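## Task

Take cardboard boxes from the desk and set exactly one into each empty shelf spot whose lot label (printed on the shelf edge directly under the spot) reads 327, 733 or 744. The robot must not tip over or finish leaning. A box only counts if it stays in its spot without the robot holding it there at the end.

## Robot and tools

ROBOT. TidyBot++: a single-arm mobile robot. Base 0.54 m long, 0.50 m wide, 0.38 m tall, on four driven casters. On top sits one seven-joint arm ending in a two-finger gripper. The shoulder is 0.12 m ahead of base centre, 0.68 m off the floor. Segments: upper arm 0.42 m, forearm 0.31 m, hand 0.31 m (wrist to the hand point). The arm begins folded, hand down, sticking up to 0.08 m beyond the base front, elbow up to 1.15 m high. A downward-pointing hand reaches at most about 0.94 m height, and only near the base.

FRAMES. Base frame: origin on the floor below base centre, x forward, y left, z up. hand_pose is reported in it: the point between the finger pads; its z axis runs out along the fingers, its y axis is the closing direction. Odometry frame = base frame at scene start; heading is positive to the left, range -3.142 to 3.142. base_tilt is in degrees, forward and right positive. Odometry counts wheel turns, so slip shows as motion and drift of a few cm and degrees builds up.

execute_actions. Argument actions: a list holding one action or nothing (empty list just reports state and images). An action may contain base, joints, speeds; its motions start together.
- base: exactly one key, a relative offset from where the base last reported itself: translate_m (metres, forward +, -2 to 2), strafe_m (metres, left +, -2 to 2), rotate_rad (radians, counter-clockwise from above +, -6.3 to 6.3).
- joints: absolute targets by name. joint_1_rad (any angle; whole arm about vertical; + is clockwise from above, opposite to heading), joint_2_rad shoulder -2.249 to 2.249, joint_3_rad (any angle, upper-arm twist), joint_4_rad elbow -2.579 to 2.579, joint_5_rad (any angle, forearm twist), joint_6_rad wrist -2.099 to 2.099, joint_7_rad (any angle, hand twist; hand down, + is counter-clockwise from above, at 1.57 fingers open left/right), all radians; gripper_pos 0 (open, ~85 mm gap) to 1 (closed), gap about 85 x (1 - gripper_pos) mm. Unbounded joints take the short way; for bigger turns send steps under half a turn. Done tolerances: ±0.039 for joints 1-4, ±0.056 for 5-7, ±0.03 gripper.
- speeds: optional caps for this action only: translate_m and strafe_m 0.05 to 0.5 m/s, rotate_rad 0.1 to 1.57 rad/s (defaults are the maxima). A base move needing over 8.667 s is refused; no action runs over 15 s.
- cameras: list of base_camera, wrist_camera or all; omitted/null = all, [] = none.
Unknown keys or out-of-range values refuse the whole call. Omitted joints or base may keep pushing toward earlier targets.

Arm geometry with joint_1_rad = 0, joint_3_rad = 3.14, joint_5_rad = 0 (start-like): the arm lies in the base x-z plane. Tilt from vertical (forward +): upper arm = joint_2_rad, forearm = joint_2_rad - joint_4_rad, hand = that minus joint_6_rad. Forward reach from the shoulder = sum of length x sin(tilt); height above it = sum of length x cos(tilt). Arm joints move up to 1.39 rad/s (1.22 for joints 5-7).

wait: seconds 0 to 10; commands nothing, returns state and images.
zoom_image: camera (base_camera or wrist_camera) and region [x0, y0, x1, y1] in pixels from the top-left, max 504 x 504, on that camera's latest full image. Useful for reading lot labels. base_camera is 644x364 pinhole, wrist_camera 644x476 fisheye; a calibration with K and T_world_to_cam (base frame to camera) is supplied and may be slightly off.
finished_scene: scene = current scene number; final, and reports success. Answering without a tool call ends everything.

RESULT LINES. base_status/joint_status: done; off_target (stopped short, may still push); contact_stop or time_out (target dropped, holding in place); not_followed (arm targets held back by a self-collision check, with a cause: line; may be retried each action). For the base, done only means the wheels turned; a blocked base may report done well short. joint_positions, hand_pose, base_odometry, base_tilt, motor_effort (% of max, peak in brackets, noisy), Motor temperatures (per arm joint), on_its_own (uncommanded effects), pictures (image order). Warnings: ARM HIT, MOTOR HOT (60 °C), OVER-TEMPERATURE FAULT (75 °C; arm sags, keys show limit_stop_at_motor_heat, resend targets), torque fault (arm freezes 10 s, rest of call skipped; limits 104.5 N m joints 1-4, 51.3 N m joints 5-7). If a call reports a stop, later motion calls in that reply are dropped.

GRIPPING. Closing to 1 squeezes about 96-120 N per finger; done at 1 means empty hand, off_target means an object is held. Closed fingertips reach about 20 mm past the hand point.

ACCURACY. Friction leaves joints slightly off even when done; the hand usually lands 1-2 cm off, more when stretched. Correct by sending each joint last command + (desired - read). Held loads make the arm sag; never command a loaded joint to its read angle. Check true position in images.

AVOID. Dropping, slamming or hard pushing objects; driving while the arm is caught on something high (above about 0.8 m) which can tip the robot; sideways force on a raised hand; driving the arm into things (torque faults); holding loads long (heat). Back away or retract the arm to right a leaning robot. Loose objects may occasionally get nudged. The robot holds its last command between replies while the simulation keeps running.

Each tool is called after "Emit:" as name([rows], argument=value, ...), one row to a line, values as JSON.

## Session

Emit:
execute_actions(actions=[])

Scene clock: 0.00 s.
Motor temperatures (°C, as the motors report them): [33 33 29 32 36 43 39]
base_odometry: x=+0.000 y=+0.000 heading=+0.000 (m, m, rad; odometry frame)
base_tilt: forward=+0.2 right=-0.6 (deg)
base_status: not commanded
joint_positions: joint_1_rad=-0.006 joint_2_rad=-0.320 joint_3_rad=+3.189 joint_4_rad=-2.560 joint_5_rad=-0.020 joint_6_rad=-0.909 joint_7_rad=+1.580 gripper_pos=+0.000
joint_status: not commanded
motor_effort: joint_1_rad=+0 joint_2_rad=-2 joint_3_rad=+1 joint_4_rad=+12 joint_5_rad=+0 joint_6_rad=+1 joint_7_rad=+0 (%)
hand_pose: x=+0.2316 y=+0.0035 z=+0.5752 quat_wxyz=(-0.015, +1.000, -0.021, -0.003) (m; base frame)
pictures: base_camera, wrist_camera
camera_calibration (this result's frames):
wrist_camera: T_world_to_cam=[[-0.0572151, -0.998335, -0.00729653, 0.0201308], [-0.99806, 0.057376, -0.0241654, 0.309076], [0.0245439, 0.00589974, -0.999681, 0.700726], [0, 0, 0, 1]] pos_world=[0.29243, -0.00177033, 0.708119]
Images, in order (width x height): base_camera 644x364, wrist_camera 644x476.

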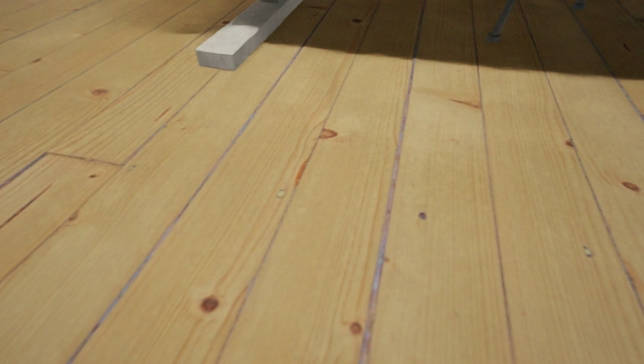

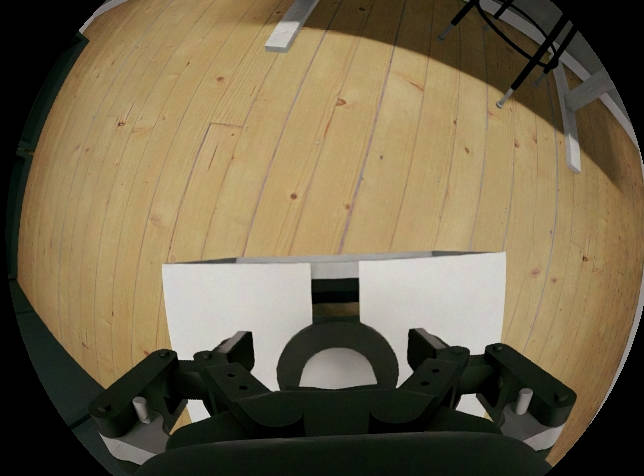

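Emit:
execute_actions([
  {"base": {"rotate_rad": -0.34}, "joints": {"joint_2_rad": -0.3, "joint_3_rad": 3.125, "joint_4_rad": -1.6, "joint_5_rad": 0.02, "joint_6_rad": -0.66}},
])

Scene clock: 18.60 s.
Motor temperatures (°C, as the motors report them): [33 33 29 32 36 43 39]
base_odometry: x=+0.000 y=+0.000 heading=-0.339 (m, m, rad; odometry frame)
base_tilt: forward=+0.2 right=-0.6 (deg)
base_status: done
joint_positions: joint_1_rad=-0.006 joint_2_rad=-0.320 joint_3_rad=+3.142 joint_4_rad=-1.612 joint_5_rad=-0.012 joint_6_rad=-0.698 joint_7_rad=+1.580 gripper_pos=+0.000
joint_status: all done
motor_effort: joint_1_rad=+0(0) joint_2_rad=-8(9) joint_3_rad=+1(1) joint_4_rad=+20(19) joint_5_rad=+0(1) joint_6_rad=+10(9) joint_7_rad=+0(0) (%)
hand_pose: x=+0.5731 y=+0.0062 z=+1.0410 quat_wxyz=(-0.005, +0.839, +0.005, +0.544) (m; base frame)
pictures: base_camera, wrist_camera
camera_calibration (this result's frames):
wrist_camera: T_world_to_cam=[[-0.0148769, -0.999863, -0.00728432, 0.0214906], [-0.37784, 0.0123665, -0.925788, 1.24438], [0.925751, -0.0110206, -0.377973, -0.00554031], [0, 0, 0, 1]] pos_world=[0.475624, 0.00603794, 1.15009]
Images, in order (width x height): base_camera 644x364, wrist_camera 644x476.

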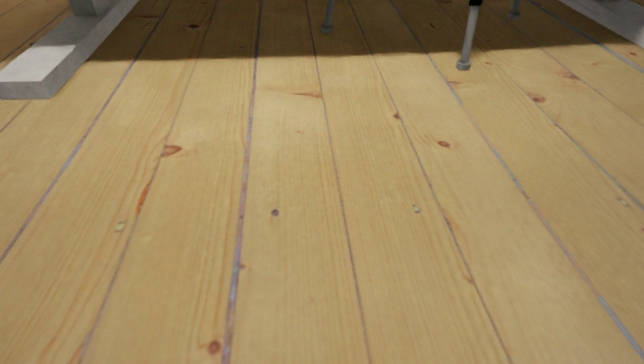

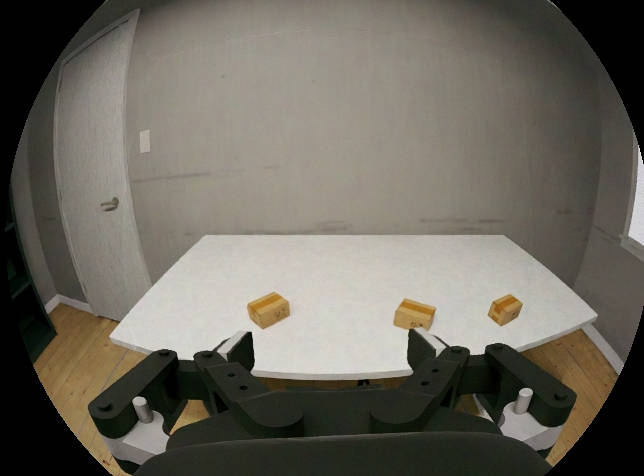

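Emit:
zoom_image(camera="wrist_camera", region=[220, 270, 560, 390])

Emit:
zoom_image(camera="wrist_camera", region=[235, 280, 305, 340])

Emit:
zoom_image(camera="wrist_camera", region=[380, 285, 450, 345])

Emit:
zoom_image(camera="wrist_camera", region=[475, 280, 545, 340])

Region (220, 270, 560, 390) of wrist_camera's 644x476 image, scaled by 1.482; it fills the top 178 rows of this view, and the rest is white.

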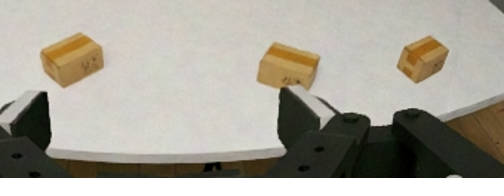

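Region (235, 280, 305, 340) of wrist_camera's 644x476 image, scaled by 7.200; it fills the top 432 rows of this view, and the rest is white.

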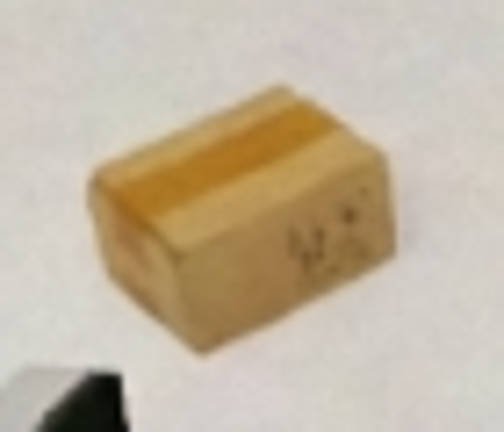

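Region (380, 285, 450, 345) of wrist_camera's 644x476 image, scaled by 7.200; it fills the top 432 rows of this view, and the rest is white.

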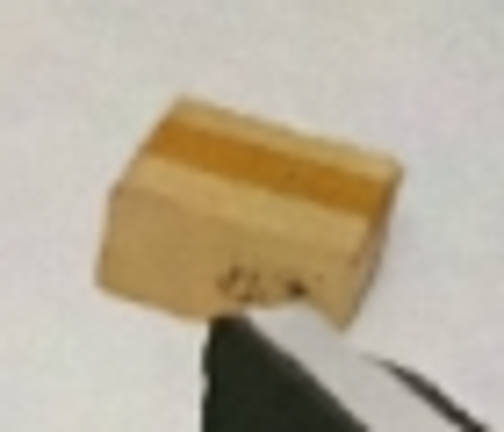

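Region (475, 280, 545, 340) of wrist_camera's 644x476 image, scaled by 7.200; it fills the top 432 rows of this view, and the rest is white.

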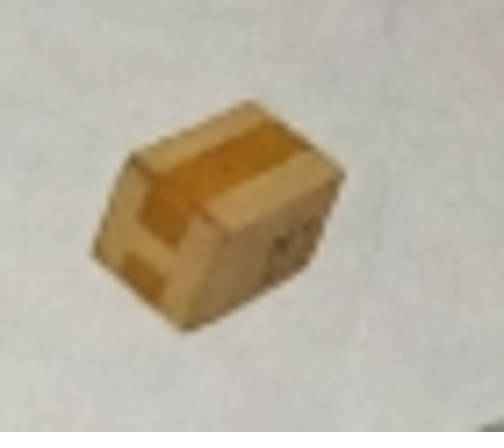

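Emit:
execute_actions([
  {"base": {"strafe_m": 0.60}, "joints": {"joint_1_rad": -1.585, "joint_2_rad": 0.51, "joint_4_rad": -0.99, "joint_6_rad": -0.21}},
])

Scene clock: 141.40 s.
Motor temperatures (°C, as the motors report them): [33 32 29 32 36 43 39]
base_odometry: x=+0.201 y=+0.566 heading=-0.340 (m, m, rad; odometry frame)
base_tilt: forward=+0.2 right=-0.7 (deg)
base_status: done
joint_positions: joint_1_rad=-1.573 joint_2_rad=+0.489 joint_3_rad=+3.133 joint_4_rad=-1.008 joint_5_rad=-0.006 joint_6_rad=-0.251 joint_7_rad=+1.580 gripper_pos=+0.000
joint_status: all done
motor_effort: joint_1_rad=+0(2) joint_2_rad=-36(38) joint_3_rad=+0(3) joint_4_rad=+21(21) joint_5_rad=+0(1) joint_6_rad=+10(10) joint_7_rad=+0(0) (%)
hand_pose: x=+0.1110 y=+0.8176 z=+1.0215 quat_wxyz=(-0.457, +0.539, +0.545, +0.451) (m; base frame)
pictures: base_camera, wrist_camera
camera_calibration (this result's frames):
wrist_camera: T_world_to_cam=[[0.999824, -0.0142931, -0.0121474, -0.0876871], [-0.0140914, -0.144893, -0.989347, 1.19484], [0.0123808, 0.989344, -0.145069, -0.530597], [0, 0, 0, 1]] pos_world=[0.111078, 0.696814, 1.10407]
Images, in order (width x height): base_camera 644x364, wrist_camera 644x476.

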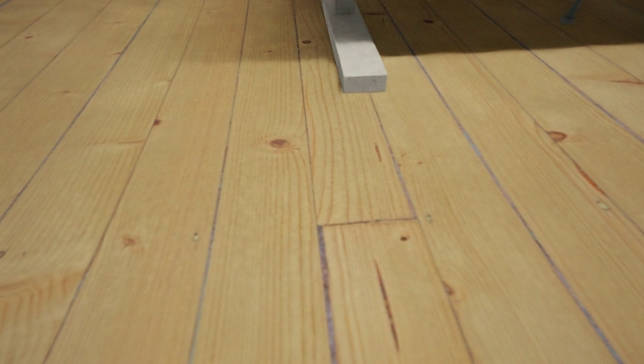

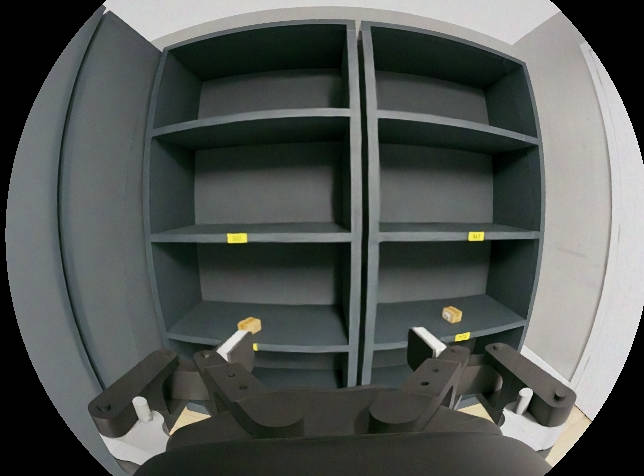

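Emit:
zoom_image(camera="wrist_camera", region=[215, 225, 265, 250])

Emit:
zoom_image(camera="wrist_camera", region=[452, 224, 502, 249])

Emit:
zoom_image(camera="wrist_camera", region=[430, 300, 490, 350])

Region (215, 225, 265, 250) of wrist_camera's 644x476 image, scaled by 10.080.

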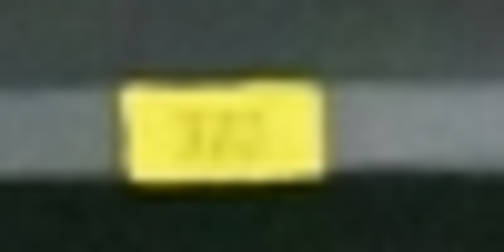

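Region (452, 224, 502, 249) of wrist_camera's 644x476 image, scaled by 10.080.

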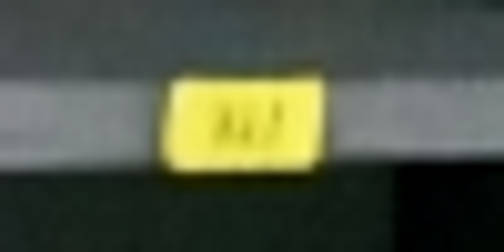

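Region (430, 300, 490, 350) of wrist_camera's 644x476 image, scaled by 8.400.

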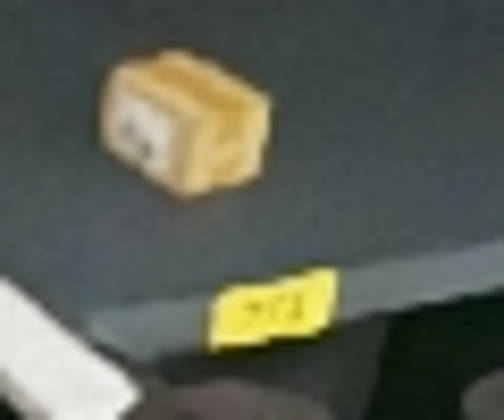

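Emit:
execute_actions([
  {"base": {"translate_m": 0.43}, "joints": {"joint_1_rad": 0.80, "joint_2_rad": 0.036, "joint_3_rad": 3.15, "joint_4_rad": -1.978, "joint_6_rad": -0.12}},
])

Scene clock: 189.33 s.
Motor temperatures (°C, as the motors report them): [33 32 29 32 36 43 39]
base_odometry: x=+0.606 y=+0.422 heading=-0.340 (m, m, rad; odometry frame)
base_tilt: forward=+0.2 right=-0.6 (deg)
base_status: done
joint_positions: joint_1_rad=+0.781 joint_2_rad=+0.059 joint_3_rad=+3.141 joint_4_rad=-1.962 joint_5_rad=-0.006 joint_6_rad=-0.162 joint_7_rad=+1.580 gripper_pos=+0.000
joint_status: all done
motor_effort: joint_1_rad=+0(6) joint_2_rad=-20(38) joint_3_rad=+0(4) joint_4_rad=+18(22) joint_5_rad=+0(0) joint_6_rad=+9(10) joint_7_rad=+0(0) (%)
hand_pose: x=+0.5203 y=-0.3945 z=+0.7862 quat_wxyz=(+0.176, +0.821, -0.336, +0.427) (m; base frame)
pictures: base_camera, wrist_camera
camera_calibration (this result's frames):
wrist_camera: T_world_to_cam=[[-0.720862, -0.693074, 0.00253849, 0.0988623], [-0.381397, 0.393626, -0.836418, 1.07551], [0.5787, -0.60391, -0.548086, 0.0230393], [0, 0, 0, 1]] pos_world=[0.468128, -0.340914, 0.911949]
Images, in order (width x height): base_camera 644x364, wrist_camera 644x476.

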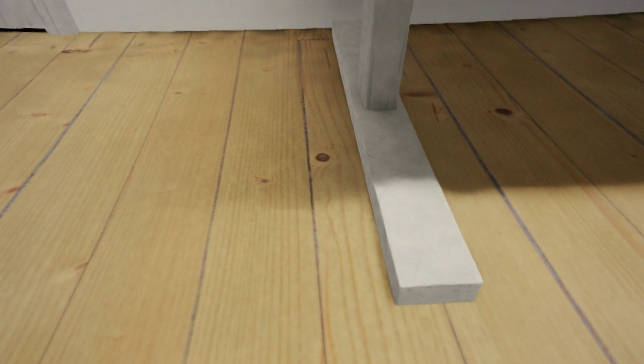

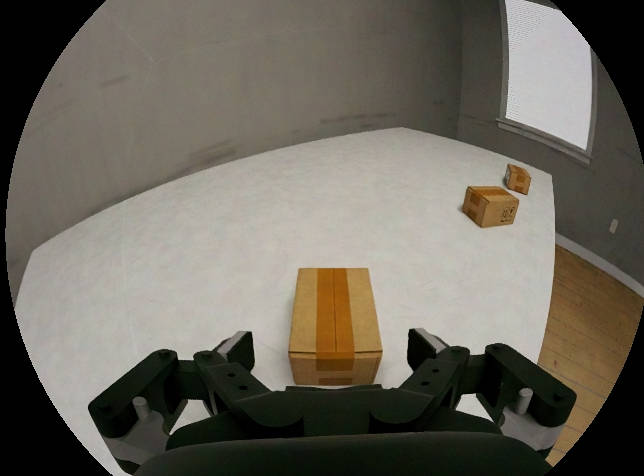

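Emit:
execute_actions([
  {"joints": {"joint_2_rad": 0.216, "joint_4_rad": -1.922, "joint_6_rad": 0.003}},
], cameras=["wrist_camera"])

Scene clock: 213.20 s.
Motor temperatures (°C, as the motors report them): [33 33 29 32 36 43 39]
base_odometry: x=+0.606 y=+0.422 heading=-0.340 (m, m, rad; odometry frame)
base_tilt: forward=+0.2 right=-0.6 (deg)
base_status: not commanded
joint_positions: joint_1_rad=+0.781 joint_2_rad=+0.208 joint_3_rad=+3.141 joint_4_rad=-1.938 joint_5_rad=-0.006 joint_6_rad=-0.039 joint_7_rad=+1.580 gripper_pos=+0.000
joint_status: all done
motor_effort: joint_1_rad=+0(0) joint_2_rad=-24(27) joint_3_rad=+0(0) joint_4_rad=+17(19) joint_5_rad=+0(0) joint_6_rad=+9(8) joint_7_rad=+0(0) (%)
hand_pose: x=+0.5503 y=-0.4245 z=+0.7434 quat_wxyz=(+0.176, +0.822, -0.336, +0.426) (m; base frame)
pictures: wrist_camera
camera_calibration (this result's frames):
wrist_camera: T_world_to_cam=[[-0.721348, -0.692567, 0.00285055, 0.100035], [-0.382161, 0.394603, -0.835609, 1.06321], [0.57759, -0.603854, -0.549318, -0.0343966], [0, 0, 0, 1]] pos_world=[0.498345, -0.371035, 0.869247]
Images, in order (width x height): wrist_camera 644x476.

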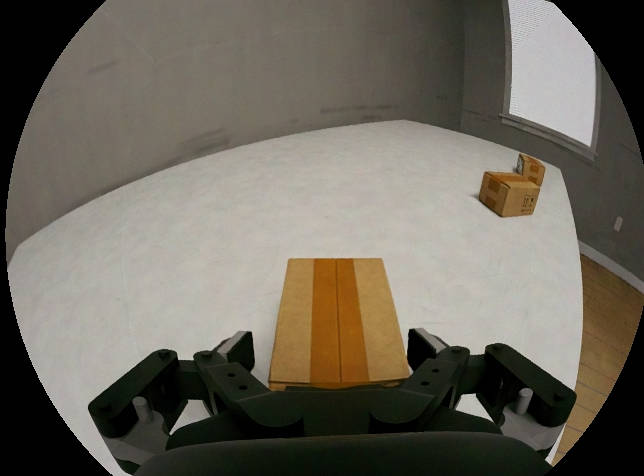

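Emit:
execute_actions([
  {"joints": {"gripper_pos": 1.0}},
], cameras=["wrist_camera"])

Scene clock: 218.67 s.
Motor temperatures (°C, as the motors report them): [33 33 29 32 36 43 39]
base_odometry: x=+0.606 y=+0.422 heading=-0.340 (m, m, rad; odometry frame)
base_tilt: forward=+0.2 right=-0.6 (deg)
base_status: not commanded
joint_positions: joint_1_rad=+0.781 joint_2_rad=+0.208 joint_3_rad=+3.141 joint_4_rad=-1.937 joint_5_rad=-0.006 joint_6_rad=-0.038 joint_7_rad=+1.580 gripper_pos=+0.348
joint_status: gripper_pos off_target (ended at +0.348, target +1.000)
motor_effort: joint_1_rad=+1(0) joint_2_rad=-26(25) joint_3_rad=+0(0) joint_4_rad=+18(18) joint_5_rad=+0(0) joint_6_rad=+10(10) joint_7_rad=+0(0) (%)
hand_pose: x=+0.5506 y=-0.4248 z=+0.7440 quat_wxyz=(+0.176, +0.821, -0.336, +0.427) (m; base frame)
pictures: wrist_camera
camera_calibration (this result's frames):
wrist_camera: T_world_to_cam=[[-0.721366, -0.692549, 0.00280821, 0.100083], [-0.381078, 0.393542, -0.836603, 1.06362], [0.578283, -0.604567, -0.547803, -0.0362245], [0, 0, 0, 1]] pos_world=[0.498466, -0.371167, 0.869701]
Images, in order (width x height): wrist_camera 644x476.

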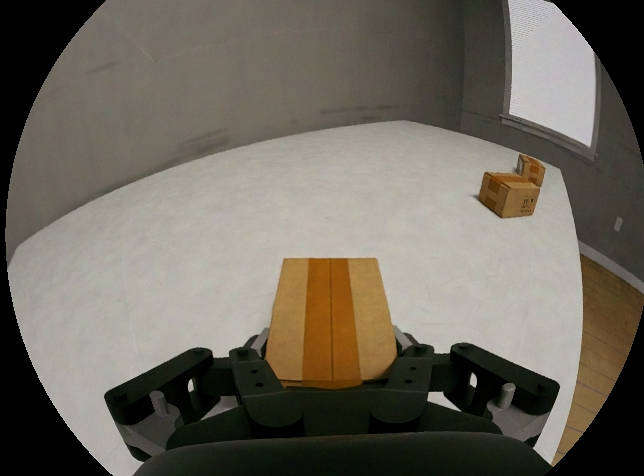

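Emit:
execute_actions([
  {"base": {"strafe_m": 1.28}, "joints": {"joint_1_rad": -1.588, "joint_2_rad": -0.47, "joint_4_rad": -1.411, "joint_6_rad": -1.257}},
])

Scene clock: 255.87 s.
Motor temperatures (°C, as the motors report them): [33 33 29 32 36 43 39]
base_odometry: x=+1.034 y=+1.629 heading=-0.340 (m, m, rad; odometry frame)
base_tilt: forward=+0.2 right=-0.6 (deg)
base_status: done
joint_positions: joint_1_rad=-1.566 joint_2_rad=-0.446 joint_3_rad=+3.151 joint_4_rad=-1.433 joint_5_rad=-0.006 joint_6_rad=-1.221 joint_7_rad=+1.580 gripper_pos=+0.348
joint_status: all done
motor_effort: joint_1_rad=+0(2) joint_2_rad=-2(28) joint_3_rad=+1(3) joint_4_rad=+18(20) joint_5_rad=+0(1) joint_6_rad=+9(10) joint_7_rad=+0(0) (%)
hand_pose: x=+0.1215 y=+0.3310 z=+1.0498 quat_wxyz=(-0.318, +0.633, +0.630, +0.319) (m; base frame)
pictures: base_camera, wrist_camera
camera_calibration (this result's frames):
wrist_camera: T_world_to_cam=[[0.999495, -0.0317755, -0.000332528, -0.111412], [-0.0183331, -0.568054, -0.822787, 1.11823], [0.0259556, 0.822378, -0.56835, 0.452788], [0, 0, 0, 1]] pos_world=[0.120104, 0.25931, 1.17737]
Images, in order (width x height): base_camera 644x364, wrist_camera 644x476.

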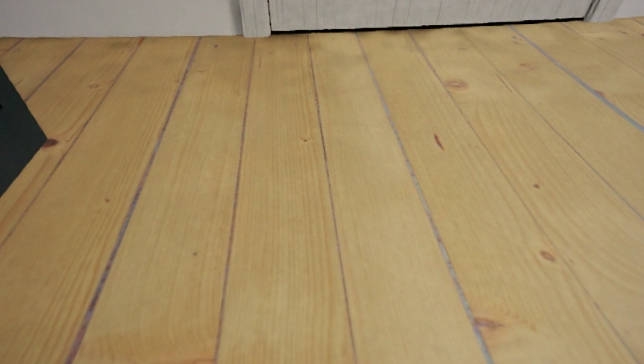

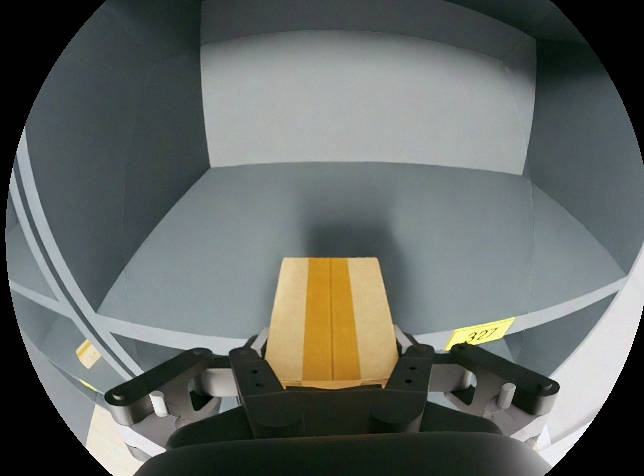

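Emit:
zoom_image(camera="wrist_camera", region=[430, 300, 530, 360])

Region (430, 300, 530, 360) of wrist_camera's 644x476 image, scaled by 5.040; it fills the top 302 rows of this view, and the rest is white.

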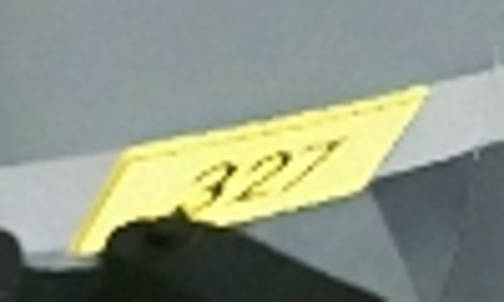

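Emit:
execute_actions([
  {"base": {"translate_m": 0.157}, "joints": {"joint_2_rad": 0.088, "joint_4_rad": -1.116, "joint_6_rad": -0.934}},
], cameras=["wrist_camera"])

Scene clock: 292.73 s.
Motor temperatures (°C, as the motors report them): [33 32 29 32 36 43 39]
base_odometry: x=+1.182 y=+1.577 heading=-0.340 (m, m, rad; odometry frame)
base_tilt: forward=+0.2 right=-0.6 (deg)
base_status: done
joint_positions: joint_1_rad=-1.568 joint_2_rad=+0.090 joint_3_rad=+3.152 joint_4_rad=-1.139 joint_5_rad=-0.005 joint_6_rad=-0.980 joint_7_rad=+1.580 gripper_pos=+0.348
joint_status: all done
motor_effort: joint_1_rad=+1(1) joint_2_rad=-23(26) joint_3_rad=+0(4) joint_4_rad=+20(21) joint_5_rad=+0(1) joint_6_rad=+9(10) joint_7_rad=+0(0) (%)
hand_pose: x=+0.1236 y=+0.5841 z=+1.0212 quat_wxyz=(-0.316, +0.633, +0.630, +0.320) (m; base frame)
pictures: wrist_camera
camera_calibration (this result's frames):
wrist_camera: T_world_to_cam=[[0.999428, -0.0334642, 0.00496356, -0.109841], [-0.0149563, -0.568667, -0.822432, 1.23808], [0.0303446, 0.821887, -0.568842, 0.228576], [0, 0, 0, 1]] pos_world=[0.121359, 0.512518, 1.14881]
Images, in order (width x height): wrist_camera 644x476.

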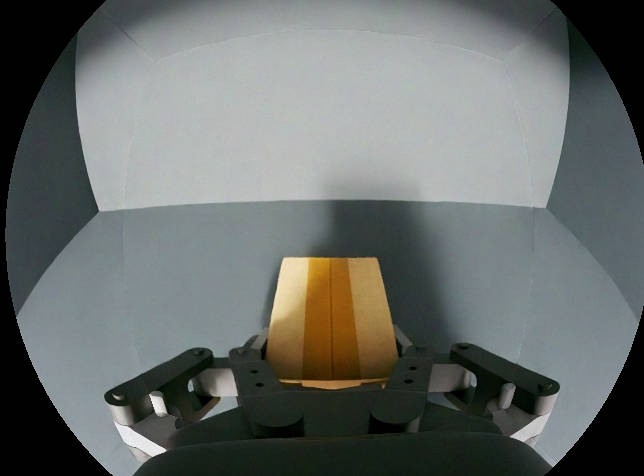

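Emit:
execute_actions([
  {"joints": {"joint_2_rad": 0.122}},
], cameras=["wrist_camera"])

Scene clock: 311.73 s.
Motor temperatures (°C, as the motors report them): [33 32 29 32 36 43 39]
base_odometry: x=+1.182 y=+1.577 heading=-0.340 (m, m, rad; odometry frame)
base_tilt: forward=+0.2 right=-0.6 (deg)
base_status: not commanded
joint_positions: joint_1_rad=-1.568 joint_2_rad=+0.105 joint_3_rad=+3.152 joint_4_rad=-1.134 joint_5_rad=-0.005 joint_6_rad=-0.975 joint_7_rad=+1.580 gripper_pos=+0.348
joint_status: all done
motor_effort: joint_1_rad=+0(1) joint_2_rad=-23(25) joint_3_rad=+0(0) joint_4_rad=+20(20) joint_5_rad=+0(0) joint_6_rad=+10(10) joint_7_rad=+0(0) (%)
hand_pose: x=+0.1236 y=+0.5904 z=+1.0163 quat_wxyz=(-0.314, +0.633, +0.631, +0.319) (m; base frame)
pictures: wrist_camera
camera_calibration (this result's frames):
wrist_camera: T_world_to_cam=[[0.999427, -0.0334486, 0.00521898, -0.109904], [-0.0149039, -0.573156, -0.819311, 1.23711], [0.0303961, 0.818763, -0.573326, 0.226945], [0, 0, 0, 1]] pos_world=[0.121381, 0.519567, 1.14426]
Images, in order (width x height): wrist_camera 644x476.

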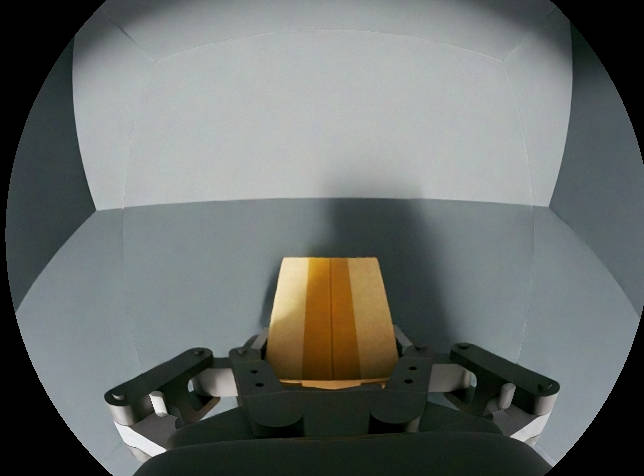

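Emit:
execute_actions([
  {"joints": {"joint_2_rad": 0.108, "gripper_pos": 0.0}},
], cameras=["wrist_camera"])

Scene clock: 317.97 s.
Motor temperatures (°C, as the motors report them): [33 32 29 32 36 43 39]
base_odometry: x=+1.182 y=+1.577 heading=-0.340 (m, m, rad; odometry frame)
base_tilt: forward=+0.2 right=-0.6 (deg)
base_status: not commanded
joint_positions: joint_1_rad=-1.568 joint_2_rad=+0.105 joint_3_rad=+3.152 joint_4_rad=-1.132 joint_5_rad=-0.005 joint_6_rad=-0.975 joint_7_rad=+1.580 gripper_pos=+0.000
joint_status: all done
motor_effort: joint_1_rad=+0(0) joint_2_rad=-22(23) joint_3_rad=+0(0) joint_4_rad=+19(20) joint_5_rad=+0(0) joint_6_rad=+9(9) joint_7_rad=+0(0) (%)
hand_pose: x=+0.1236 y=+0.5907 z=+1.0169 quat_wxyz=(-0.315, +0.633, +0.631, +0.319) (m; base frame)
pictures: wrist_camera
camera_calibration (this result's frames):
wrist_camera: T_world_to_cam=[[0.999427, -0.0334535, 0.00519865, -0.109877], [-0.0148886, -0.57222, -0.819965, 1.23785], [0.0304054, 0.819417, -0.57239, 0.225755], [0, 0, 0, 1]] pos_world=[0.12138, 0.519661, 1.14479]
Images, in order (width x height): wrist_camera 644x476.

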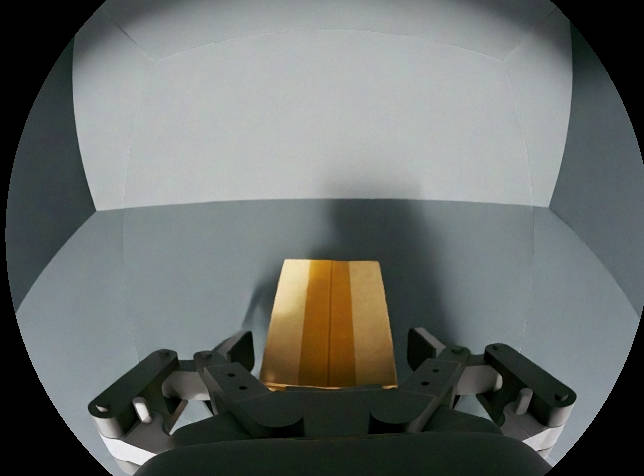

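Emit:
execute_actions([
  {"base": {"translate_m": -0.187}, "joints": {"joint_2_rad": -0.9}},
], cameras=["wrist_camera"])

Scene clock: 440.27 s.
Motor temperatures (°C, as the motors report them): [33 32 29 32 36 43 39]
base_odometry: x=+1.005 y=+1.640 heading=-0.340 (m, m, rad; odometry frame)
base_tilt: forward=+0.2 right=-0.6 (deg)
base_status: done
joint_positions: joint_1_rad=-1.573 joint_2_rad=-0.891 joint_3_rad=+3.150 joint_4_rad=-1.122 joint_5_rad=-0.005 joint_6_rad=-0.971 joint_7_rad=+1.580 gripper_pos=+0.000
joint_status: all done
motor_effort: joint_1_rad=+0(2) joint_2_rad=+19(25) joint_3_rad=+1(2) joint_4_rad=+7(21) joint_5_rad=+0(1) joint_6_rad=+10(10) joint_7_rad=+0(0) (%)
hand_pose: x=+0.1212 y=+0.0350 z=+1.3646 quat_wxyz=(-0.582, +0.400, +0.400, +0.584) (m; base frame)
pictures: wrist_camera
camera_calibration (this result's frames):
wrist_camera: T_world_to_cam=[[0.999588, -0.0186759, -0.0218182, -0.0915318], [-0.0128058, 0.390158, -0.920659, 1.30836], [0.0257067, 0.920558, 0.389758, -0.43578], [0, 0, 0, 1]] pos_world=[0.119451, -0.111014, 1.3724]
Images, in order (width x height): wrist_camera 644x476.

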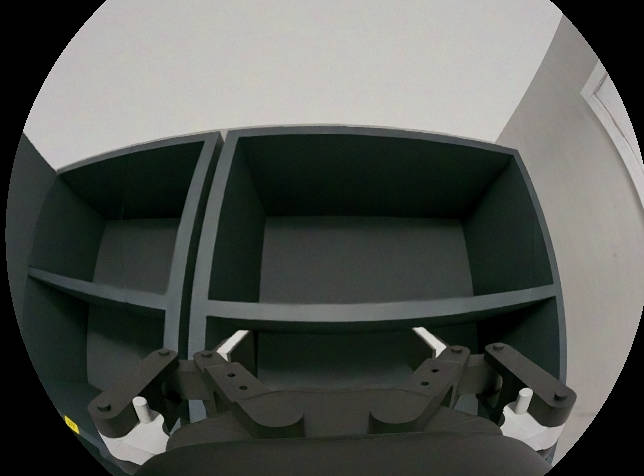

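Emit:
execute_actions([
  {"base": {"strafe_m": -1.57}, "joints": {"joint_1_rad": 0.983, "joint_2_rad": 0.612, "joint_3_rad": 3.138, "joint_5_rad": 0.737, "joint_6_rad": -0.418, "joint_7_rad": 0.69}},
])

Scene clock: 453.10 s.
Motor temperatures (°C, as the motors report them): [33 32 29 32 36 43 39]
base_odometry: x=+0.481 y=+0.160 heading=-0.340 (m, m, rad; odometry frame)
base_tilt: forward=+0.2 right=-0.6 (deg)
base_status: done
joint_positions: joint_1_rad=+0.974 joint_2_rad=+0.600 joint_3_rad=+3.143 joint_4_rad=-1.122 joint_5_rad=+0.708 joint_6_rad=-0.457 joint_7_rad=+0.731 gripper_pos=+0.000
joint_status: all done
motor_effort: joint_1_rad=+1(3) joint_2_rad=-38(41) joint_3_rad=+1(3) joint_4_rad=+19(21) joint_5_rad=+2(2) joint_6_rad=+7(10) joint_7_rad=+0(1) (%)
hand_pose: x=+0.4999 y=-0.7188 z=+0.8362 quat_wxyz=(+0.308, +0.673, -0.529, +0.414) (m; base frame)
pictures: base_camera, wrist_camera
camera_calibration (this result's frames):
wrist_camera: T_world_to_cam=[[-0.97452, -0.222824, -0.0256902, 0.347709], [-0.0753308, 0.433019, -0.898232, 1.16419], [0.211272, -0.87341, -0.438771, -0.235102], [0, 0, 0, 1]] pos_world=[0.47622, -0.63198, 0.951493]
Images, in order (width x height): base_camera 644x364, wrist_camera 644x476.

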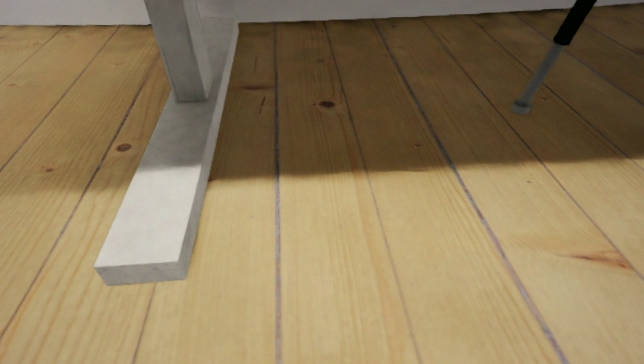

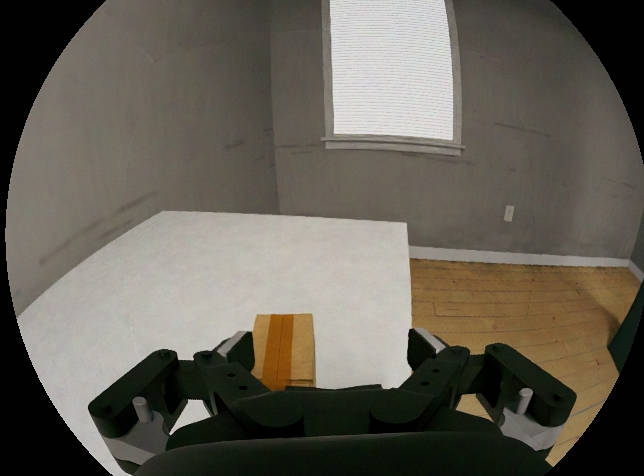

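Emit:
zoom_image(camera="wrist_camera", region=[230, 300, 350, 400])

Region (230, 300, 350, 400) of wrist_camera's 644x476 image, scaled by 4.200.

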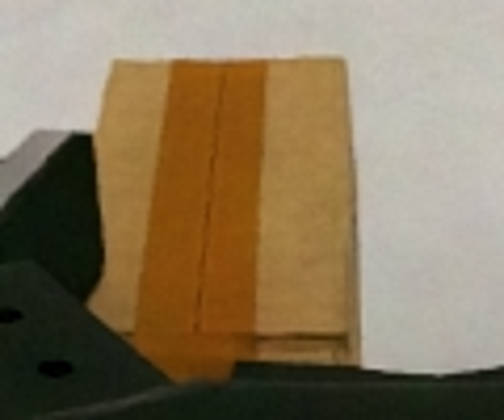

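Emit:
execute_actions([
  {"base": {"translate_m": 0.028}, "joints": {"joint_2_rad": 0.730, "joint_4_rad": -1.016}},
], cameras=["wrist_camera"])

Scene clock: 495.97 s.
Motor temperatures (°C, as the motors report them): [33 33 29 32 36 43 39]
base_odometry: x=+0.507 y=+0.150 heading=-0.341 (m, m, rad; odometry frame)
base_tilt: forward=+0.2 right=-0.6 (deg)
base_status: done
joint_positions: joint_1_rad=+0.975 joint_2_rad=+0.725 joint_3_rad=+3.142 joint_4_rad=-1.028 joint_5_rad=+0.708 joint_6_rad=-0.455 joint_7_rad=+0.731 gripper_pos=+0.000
joint_status: all done
motor_effort: joint_1_rad=+1(3) joint_2_rad=-43(45) joint_3_rad=+1(2) joint_4_rad=+20(21) joint_5_rad=+2(3) joint_6_rad=+7(7) joint_7_rad=+0(0) (%)
hand_pose: x=+0.5199 y=-0.7482 z=+0.7870 quat_wxyz=(+0.304, +0.681, -0.531, +0.403) (m; base frame)
pictures: wrist_camera
camera_calibration (this result's frames):
wrist_camera: T_world_to_cam=[[-0.974551, -0.223584, -0.0161579, 0.351323], [-0.0895985, 0.454582, -0.886187, 1.1483], [0.205482, -0.862186, -0.463046, -0.256092], [0, 0, 0, 1]] pos_world=[0.497891, -0.664247, 0.904704]
Images, in order (width x height): wrist_camera 644x476.

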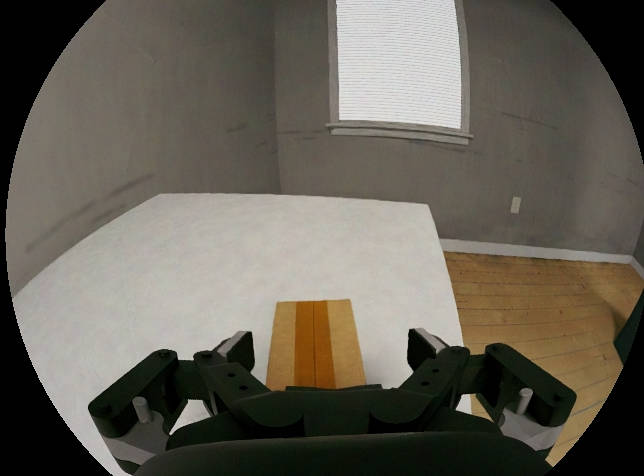

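Emit:
execute_actions([
  {"base": {"translate_m": 0.004}, "joints": {"joint_2_rad": 0.829, "joint_4_rad": -0.943}},
], cameras=["wrist_camera"])

Scene clock: 529.13 s.
Motor temperatures (°C, as the motors report them): [33 33 29 32 36 43 39]
base_odometry: x=+0.511 y=+0.149 heading=-0.341 (m, m, rad; odometry frame)
base_tilt: forward=+0.2 right=-0.6 (deg)
base_status: done
joint_positions: joint_1_rad=+0.976 joint_2_rad=+0.820 joint_3_rad=+3.142 joint_4_rad=-0.955 joint_5_rad=+0.708 joint_6_rad=-0.455 joint_7_rad=+0.731 gripper_pos=+0.000
joint_status: all done
motor_effort: joint_1_rad=+0(5) joint_2_rad=-46(46) joint_3_rad=+1(3) joint_4_rad=+20(21) joint_5_rad=+3(3) joint_6_rad=+7(8) joint_7_rad=+0(0) (%)
hand_pose: x=+0.5327 y=-0.7682 z=+0.7464 quat_wxyz=(+0.301, +0.686, -0.533, +0.393) (m; base frame)
pictures: wrist_camera
camera_calibration (this result's frames):
wrist_camera: T_world_to_cam=[[-0.974847, -0.222732, -0.00797491, 0.353383], [-0.100459, 0.471064, -0.87636, 1.13366], [0.19895, -0.853516, -0.481591, -0.270755], [0, 0, 0, 1]] pos_world=[0.512248, -0.686411, 0.86592]
Images, in order (width x height): wrist_camera 644x476.

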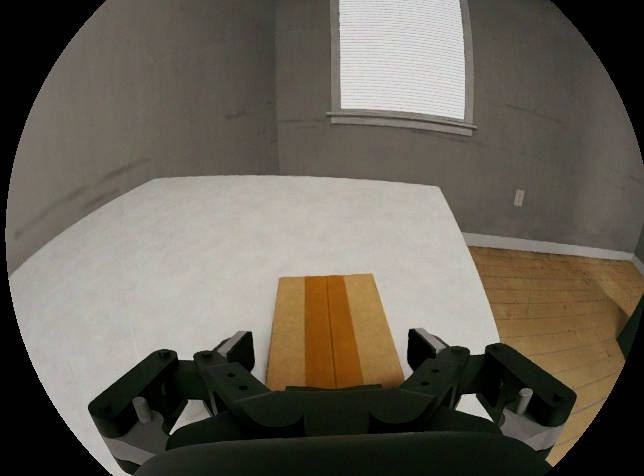

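Emit:
execute_actions([
  {"joints": {"gripper_pos": 1.0}},
], cameras=["wrist_camera"])

Scene clock: 535.57 s.
Motor temperatures (°C, as the motors report them): [33 34 29 32 36 43 39]
base_odometry: x=+0.511 y=+0.149 heading=-0.341 (m, m, rad; odometry frame)
base_tilt: forward=+0.2 right=-0.6 (deg)
base_status: not commanded
joint_positions: joint_1_rad=+0.976 joint_2_rad=+0.820 joint_3_rad=+3.142 joint_4_rad=-0.954 joint_5_rad=+0.708 joint_6_rad=-0.454 joint_7_rad=+0.731 gripper_pos=+0.350
joint_status: gripper_pos off_target (ended at +0.350, target +1.000)
motor_effort: joint_1_rad=+1(0) joint_2_rad=-44(45) joint_3_rad=+1(1) joint_4_rad=+20(21) joint_5_rad=+3(3) joint_6_rad=+6(7) joint_7_rad=+0(0) (%)
hand_pose: x=+0.5330 y=-0.7684 z=+0.7469 quat_wxyz=(+0.301, +0.686, -0.533, +0.394) (m; base frame)
pictures: wrist_camera
camera_calibration (this result's frames):
wrist_camera: T_world_to_cam=[[-0.974766, -0.223069, -0.00849119, 0.353676], [-0.0999566, 0.47017, -0.876897, 1.13368], [0.199601, -0.853921, -0.480603, -0.272133], [0, 0, 0, 1]] pos_world=[0.512388, -0.686508, 0.866337]
Images, in order (width x height): wrist_camera 644x476.

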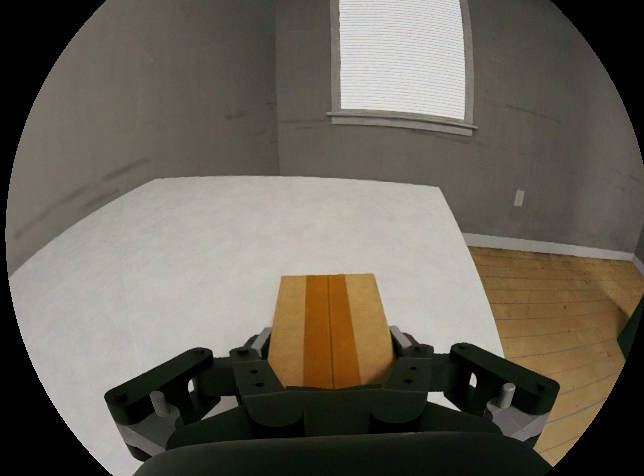

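Emit:
execute_actions([
  {"base": {"strafe_m": -1.81}, "joints": {"joint_1_rad": 2.6, "joint_2_rad": -0.6, "joint_4_rad": -2.2}},
])

Scene clock: 592.67 s.
Motor temperatures (°C, as the motors report them): [33 34 29 32 36 43 39]
base_odometry: x=-0.093 y=-1.558 heading=-0.341 (m, m, rad; odometry frame)
base_tilt: forward=+0.2 right=-0.6 (deg)
base_status: done
joint_positions: joint_1_rad=+2.579 joint_2_rad=-0.579 joint_3_rad=+3.145 joint_4_rad=-2.192 joint_5_rad=+0.708 joint_6_rad=-0.454 joint_7_rad=+0.731 gripper_pos=+0.350
joint_status: all done
motor_effort: joint_1_rad=+1(6) joint_2_rad=-1(47) joint_3_rad=+0(4) joint_4_rad=+22(22) joint_5_rad=+3(3) joint_6_rad=+8(9) joint_7_rad=+0(0) (%)
hand_pose: x=-0.2318 y=-0.1161 z=+0.9050 quat_wxyz=(+0.554, +0.075, -0.825, +0.088) (m; base frame)
pictures: base_camera, wrist_camera
camera_calibration (this result's frames):
wrist_camera: T_world_to_cam=[[-0.19439, 0.978537, -0.0683996, 0.12964], [0.349486, 0.00393513, -0.936933, 0.993627], [-0.916554, -0.206035, -0.34275, 0.205242], [0, 0, 0, 1]] pos_world=[-0.133943, -0.0884807, 1.01018]
Images, in order (width x height): base_camera 644x364, wrist_camera 644x476.

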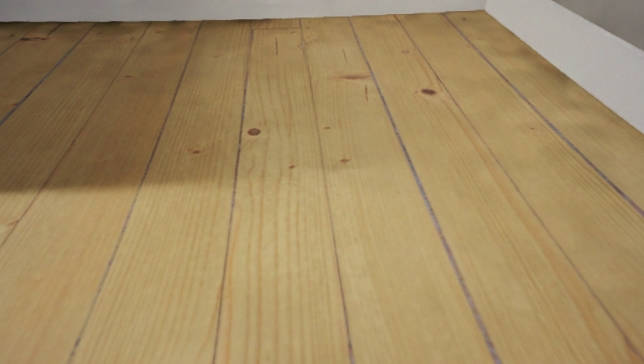

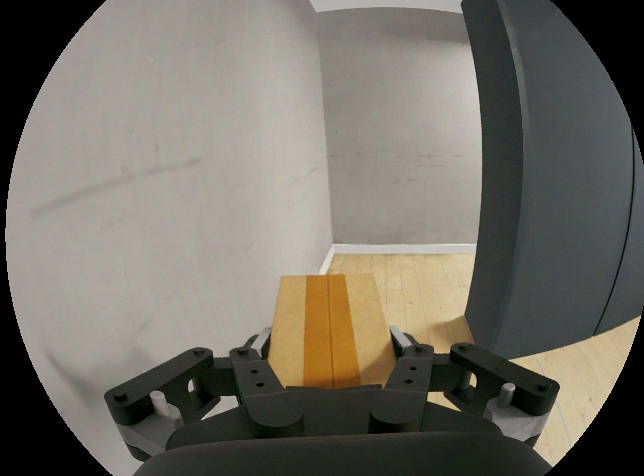

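Emit:
execute_actions(actions=[])

Scene clock: 616.33 s.
Motor temperatures (°C, as the motors report them): [33 34 29 32 36 43 39]
base_odometry: x=-0.093 y=-1.558 heading=-0.341 (m, m, rad; odometry frame)
base_tilt: forward=+0.2 right=-0.6 (deg)
base_status: done
joint_positions: joint_1_rad=+2.579 joint_2_rad=-0.579 joint_3_rad=+3.145 joint_4_rad=-2.192 joint_5_rad=+0.708 joint_6_rad=-0.454 joint_7_rad=+0.731 gripper_pos=+0.350
joint_status: all done
motor_effort: joint_1_rad=+1(6) joint_2_rad=-1(47) joint_3_rad=+0(4) joint_4_rad=+22(22) joint_5_rad=+3(3) joint_6_rad=+8(9) joint_7_rad=+0(0) (%)
hand_pose: x=-0.2318 y=-0.1161 z=+0.9050 quat_wxyz=(+0.554, +0.075, -0.825, +0.088) (m; base frame)
pictures: base_camera, wrist_camera
camera_calibration (this result's frames):
wrist_camera: T_world_to_cam=[[-0.19439, 0.978537, -0.0683997, 0.12964], [0.349486, 0.00393497, -0.936933, 0.993627], [-0.916555, -0.206035, -0.34275, 0.205242], [0, 0, 0, 1]] pos_world=[-0.133943, -0.0884806, 1.01018]
Images, in order (width x height): base_camera 644x364, wrist_camera 644x476.

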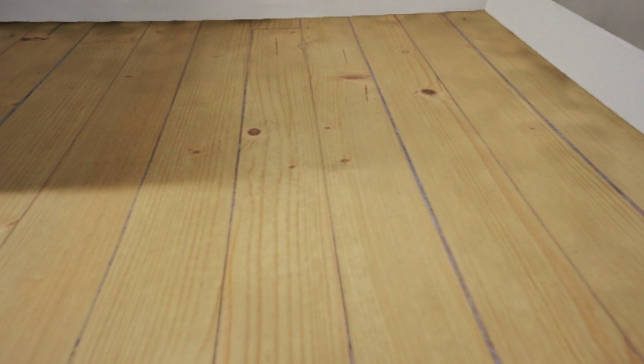

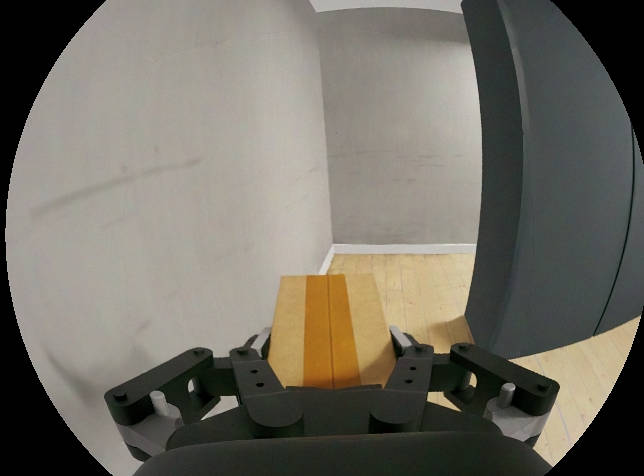

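Emit:
execute_actions([
  {"base": {"translate_m": -2.0}, "joints": {"joint_1_rad": -0.5, "joint_2_rad": -1.015, "joint_3_rad": 3.138, "joint_4_rad": -2.515, "joint_5_rad": -0.03, "joint_6_rad": -0.695, "joint_7_rad": 1.6, "gripper_pos": 1.0}},
])

Scene clock: 741.67 s.
Motor temperatures (°C, as the motors report them): [33 33 29 32 36 43 39]
base_odometry: x=-1.978 y=-0.891 heading=-0.340 (m, m, rad; odometry frame)
base_tilt: forward=+0.2 right=-0.6 (deg)
base_status: done
joint_positions: joint_1_rad=-0.479 joint_2_rad=-0.994 joint_3_rad=+3.145 joint_4_rad=-2.505 joint_5_rad=+0.000 joint_6_rad=-0.662 joint_7_rad=+1.559 gripper_pos=+0.350
joint_status: gripper_pos off_target (ended at +0.350, target +1.000); the others done
motor_effort: joint_1_rad=+1(1) joint_2_rad=+9(10) joint_3_rad=+1(0) joint_4_rad=+21(22) joint_5_rad=+0(4) joint_6_rad=+10(10) joint_7_rad=+0(0) (%)
hand_pose: x=+0.3118 y=+0.1008 z=+0.7537 quat_wxyz=(-0.114, +0.861, +0.203, +0.451) (m; base frame)
pictures: base_camera, wrist_camera
camera_calibration (this result's frames):
wrist_camera: T_world_to_cam=[[0.4278, -0.903792, -0.0121546, -0.0339219], [-0.49267, -0.221883, -0.841454, 0.874389], [0.757802, 0.365962, -0.540193, 0.265421], [0, 0, 0, 1]] pos_world=[0.24416, 0.0662202, 0.878724]
Images, in order (width x height): base_camera 644x364, wrist_camera 644x476.

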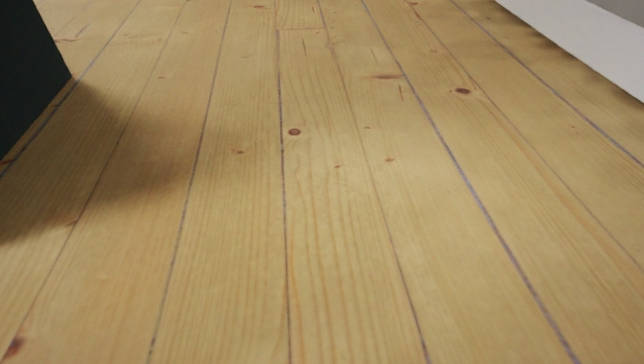

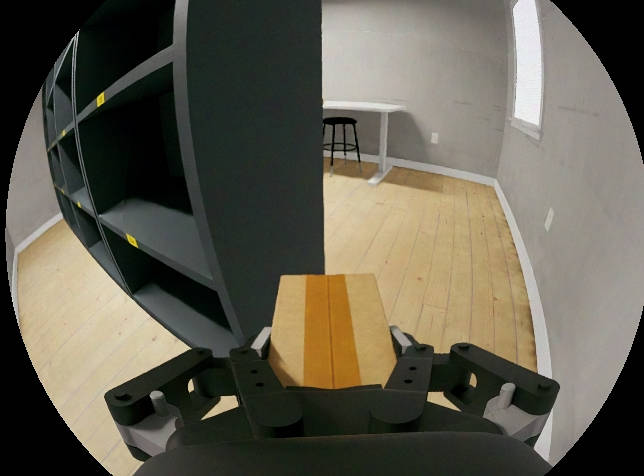

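Emit:
zoom_image(camera="wrist_camera", region=[30, 30, 230, 300])

Region (30, 30, 230, 300) of wrist_camera's 644x476 image, scaled by 1.867; it fills the left 373 columns of this view, and the rest is white.

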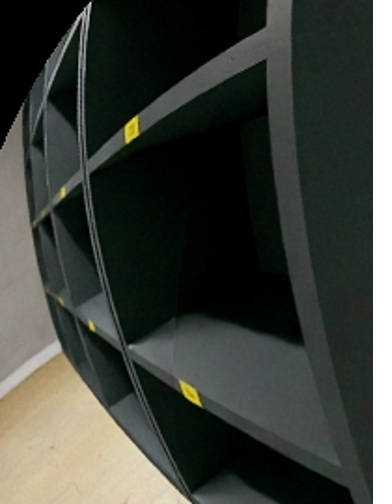

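Emit:
zoom_image(camera="wrist_camera", region=[0, 150, 120, 330])

Region (0, 150, 120, 330) of wrist_camera's 644x476 image, scaled by 2.800.

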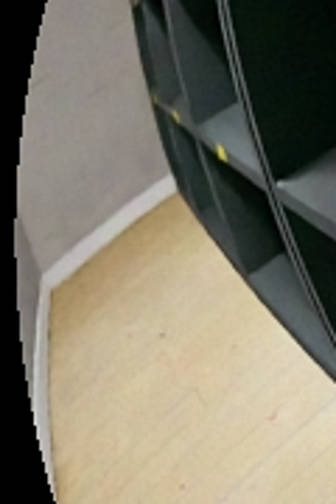

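Emit:
execute_actions([
  {"base": {"strafe_m": 0.58}, "joints": {"joint_1_rad": -0.23, "gripper_pos": 1.0}},
])

Scene clock: 844.57 s.
Motor temperatures (°C, as the motors report them): [33 32 29 32 36 43 39]
base_odometry: x=-1.785 y=-0.344 heading=-0.340 (m, m, rad; odometry frame)
base_tilt: forward=+0.2 right=-0.6 (deg)
base_status: done
joint_positions: joint_1_rad=-0.251 joint_2_rad=-0.995 joint_3_rad=+3.145 joint_4_rad=-2.505 joint_5_rad=-0.001 joint_6_rad=-0.663 joint_7_rad=+1.559 gripper_pos=+0.350
joint_status: gripper_pos off_target (ended at +0.350, target +1.000); the others done
motor_effort: joint_1_rad=+1(2) joint_2_rad=+9(10) joint_3_rad=+1(2) joint_4_rad=+21(22) joint_5_rad=+0(0) joint_6_rad=+10(10) joint_7_rad=+0(0) (%)
hand_pose: x=+0.3294 y=+0.0548 z=+0.7536 quat_wxyz=(-0.062, +0.879, +0.104, +0.461) (m; base frame)
pictures: base_camera, wrist_camera
camera_calibration (this result's frames):
wrist_camera: T_world_to_cam=[[0.212488, -0.977073, -0.0133352, -0.00720433], [-0.530285, -0.103839, -0.841436, 0.878702], [0.82076, 0.185867, -0.540192, 0.257973], [0, 0, 0, 1]] pos_world=[0.25576, 0.0362562, 0.878631]
Images, in order (width x height): base_camera 644x364, wrist_camera 644x476.

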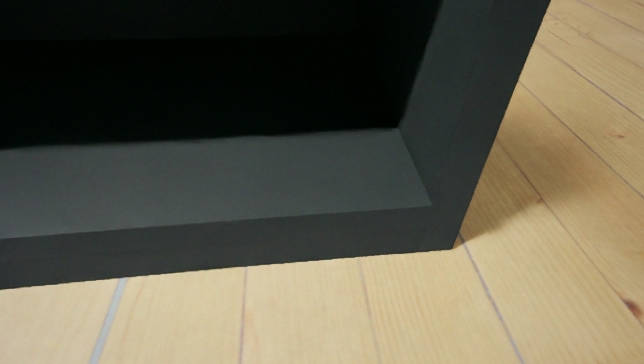

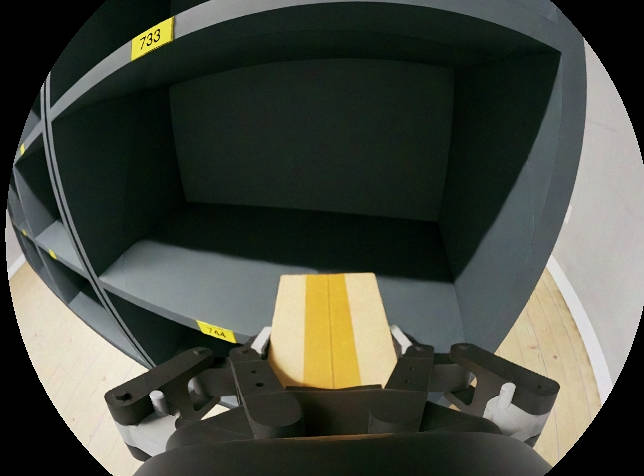

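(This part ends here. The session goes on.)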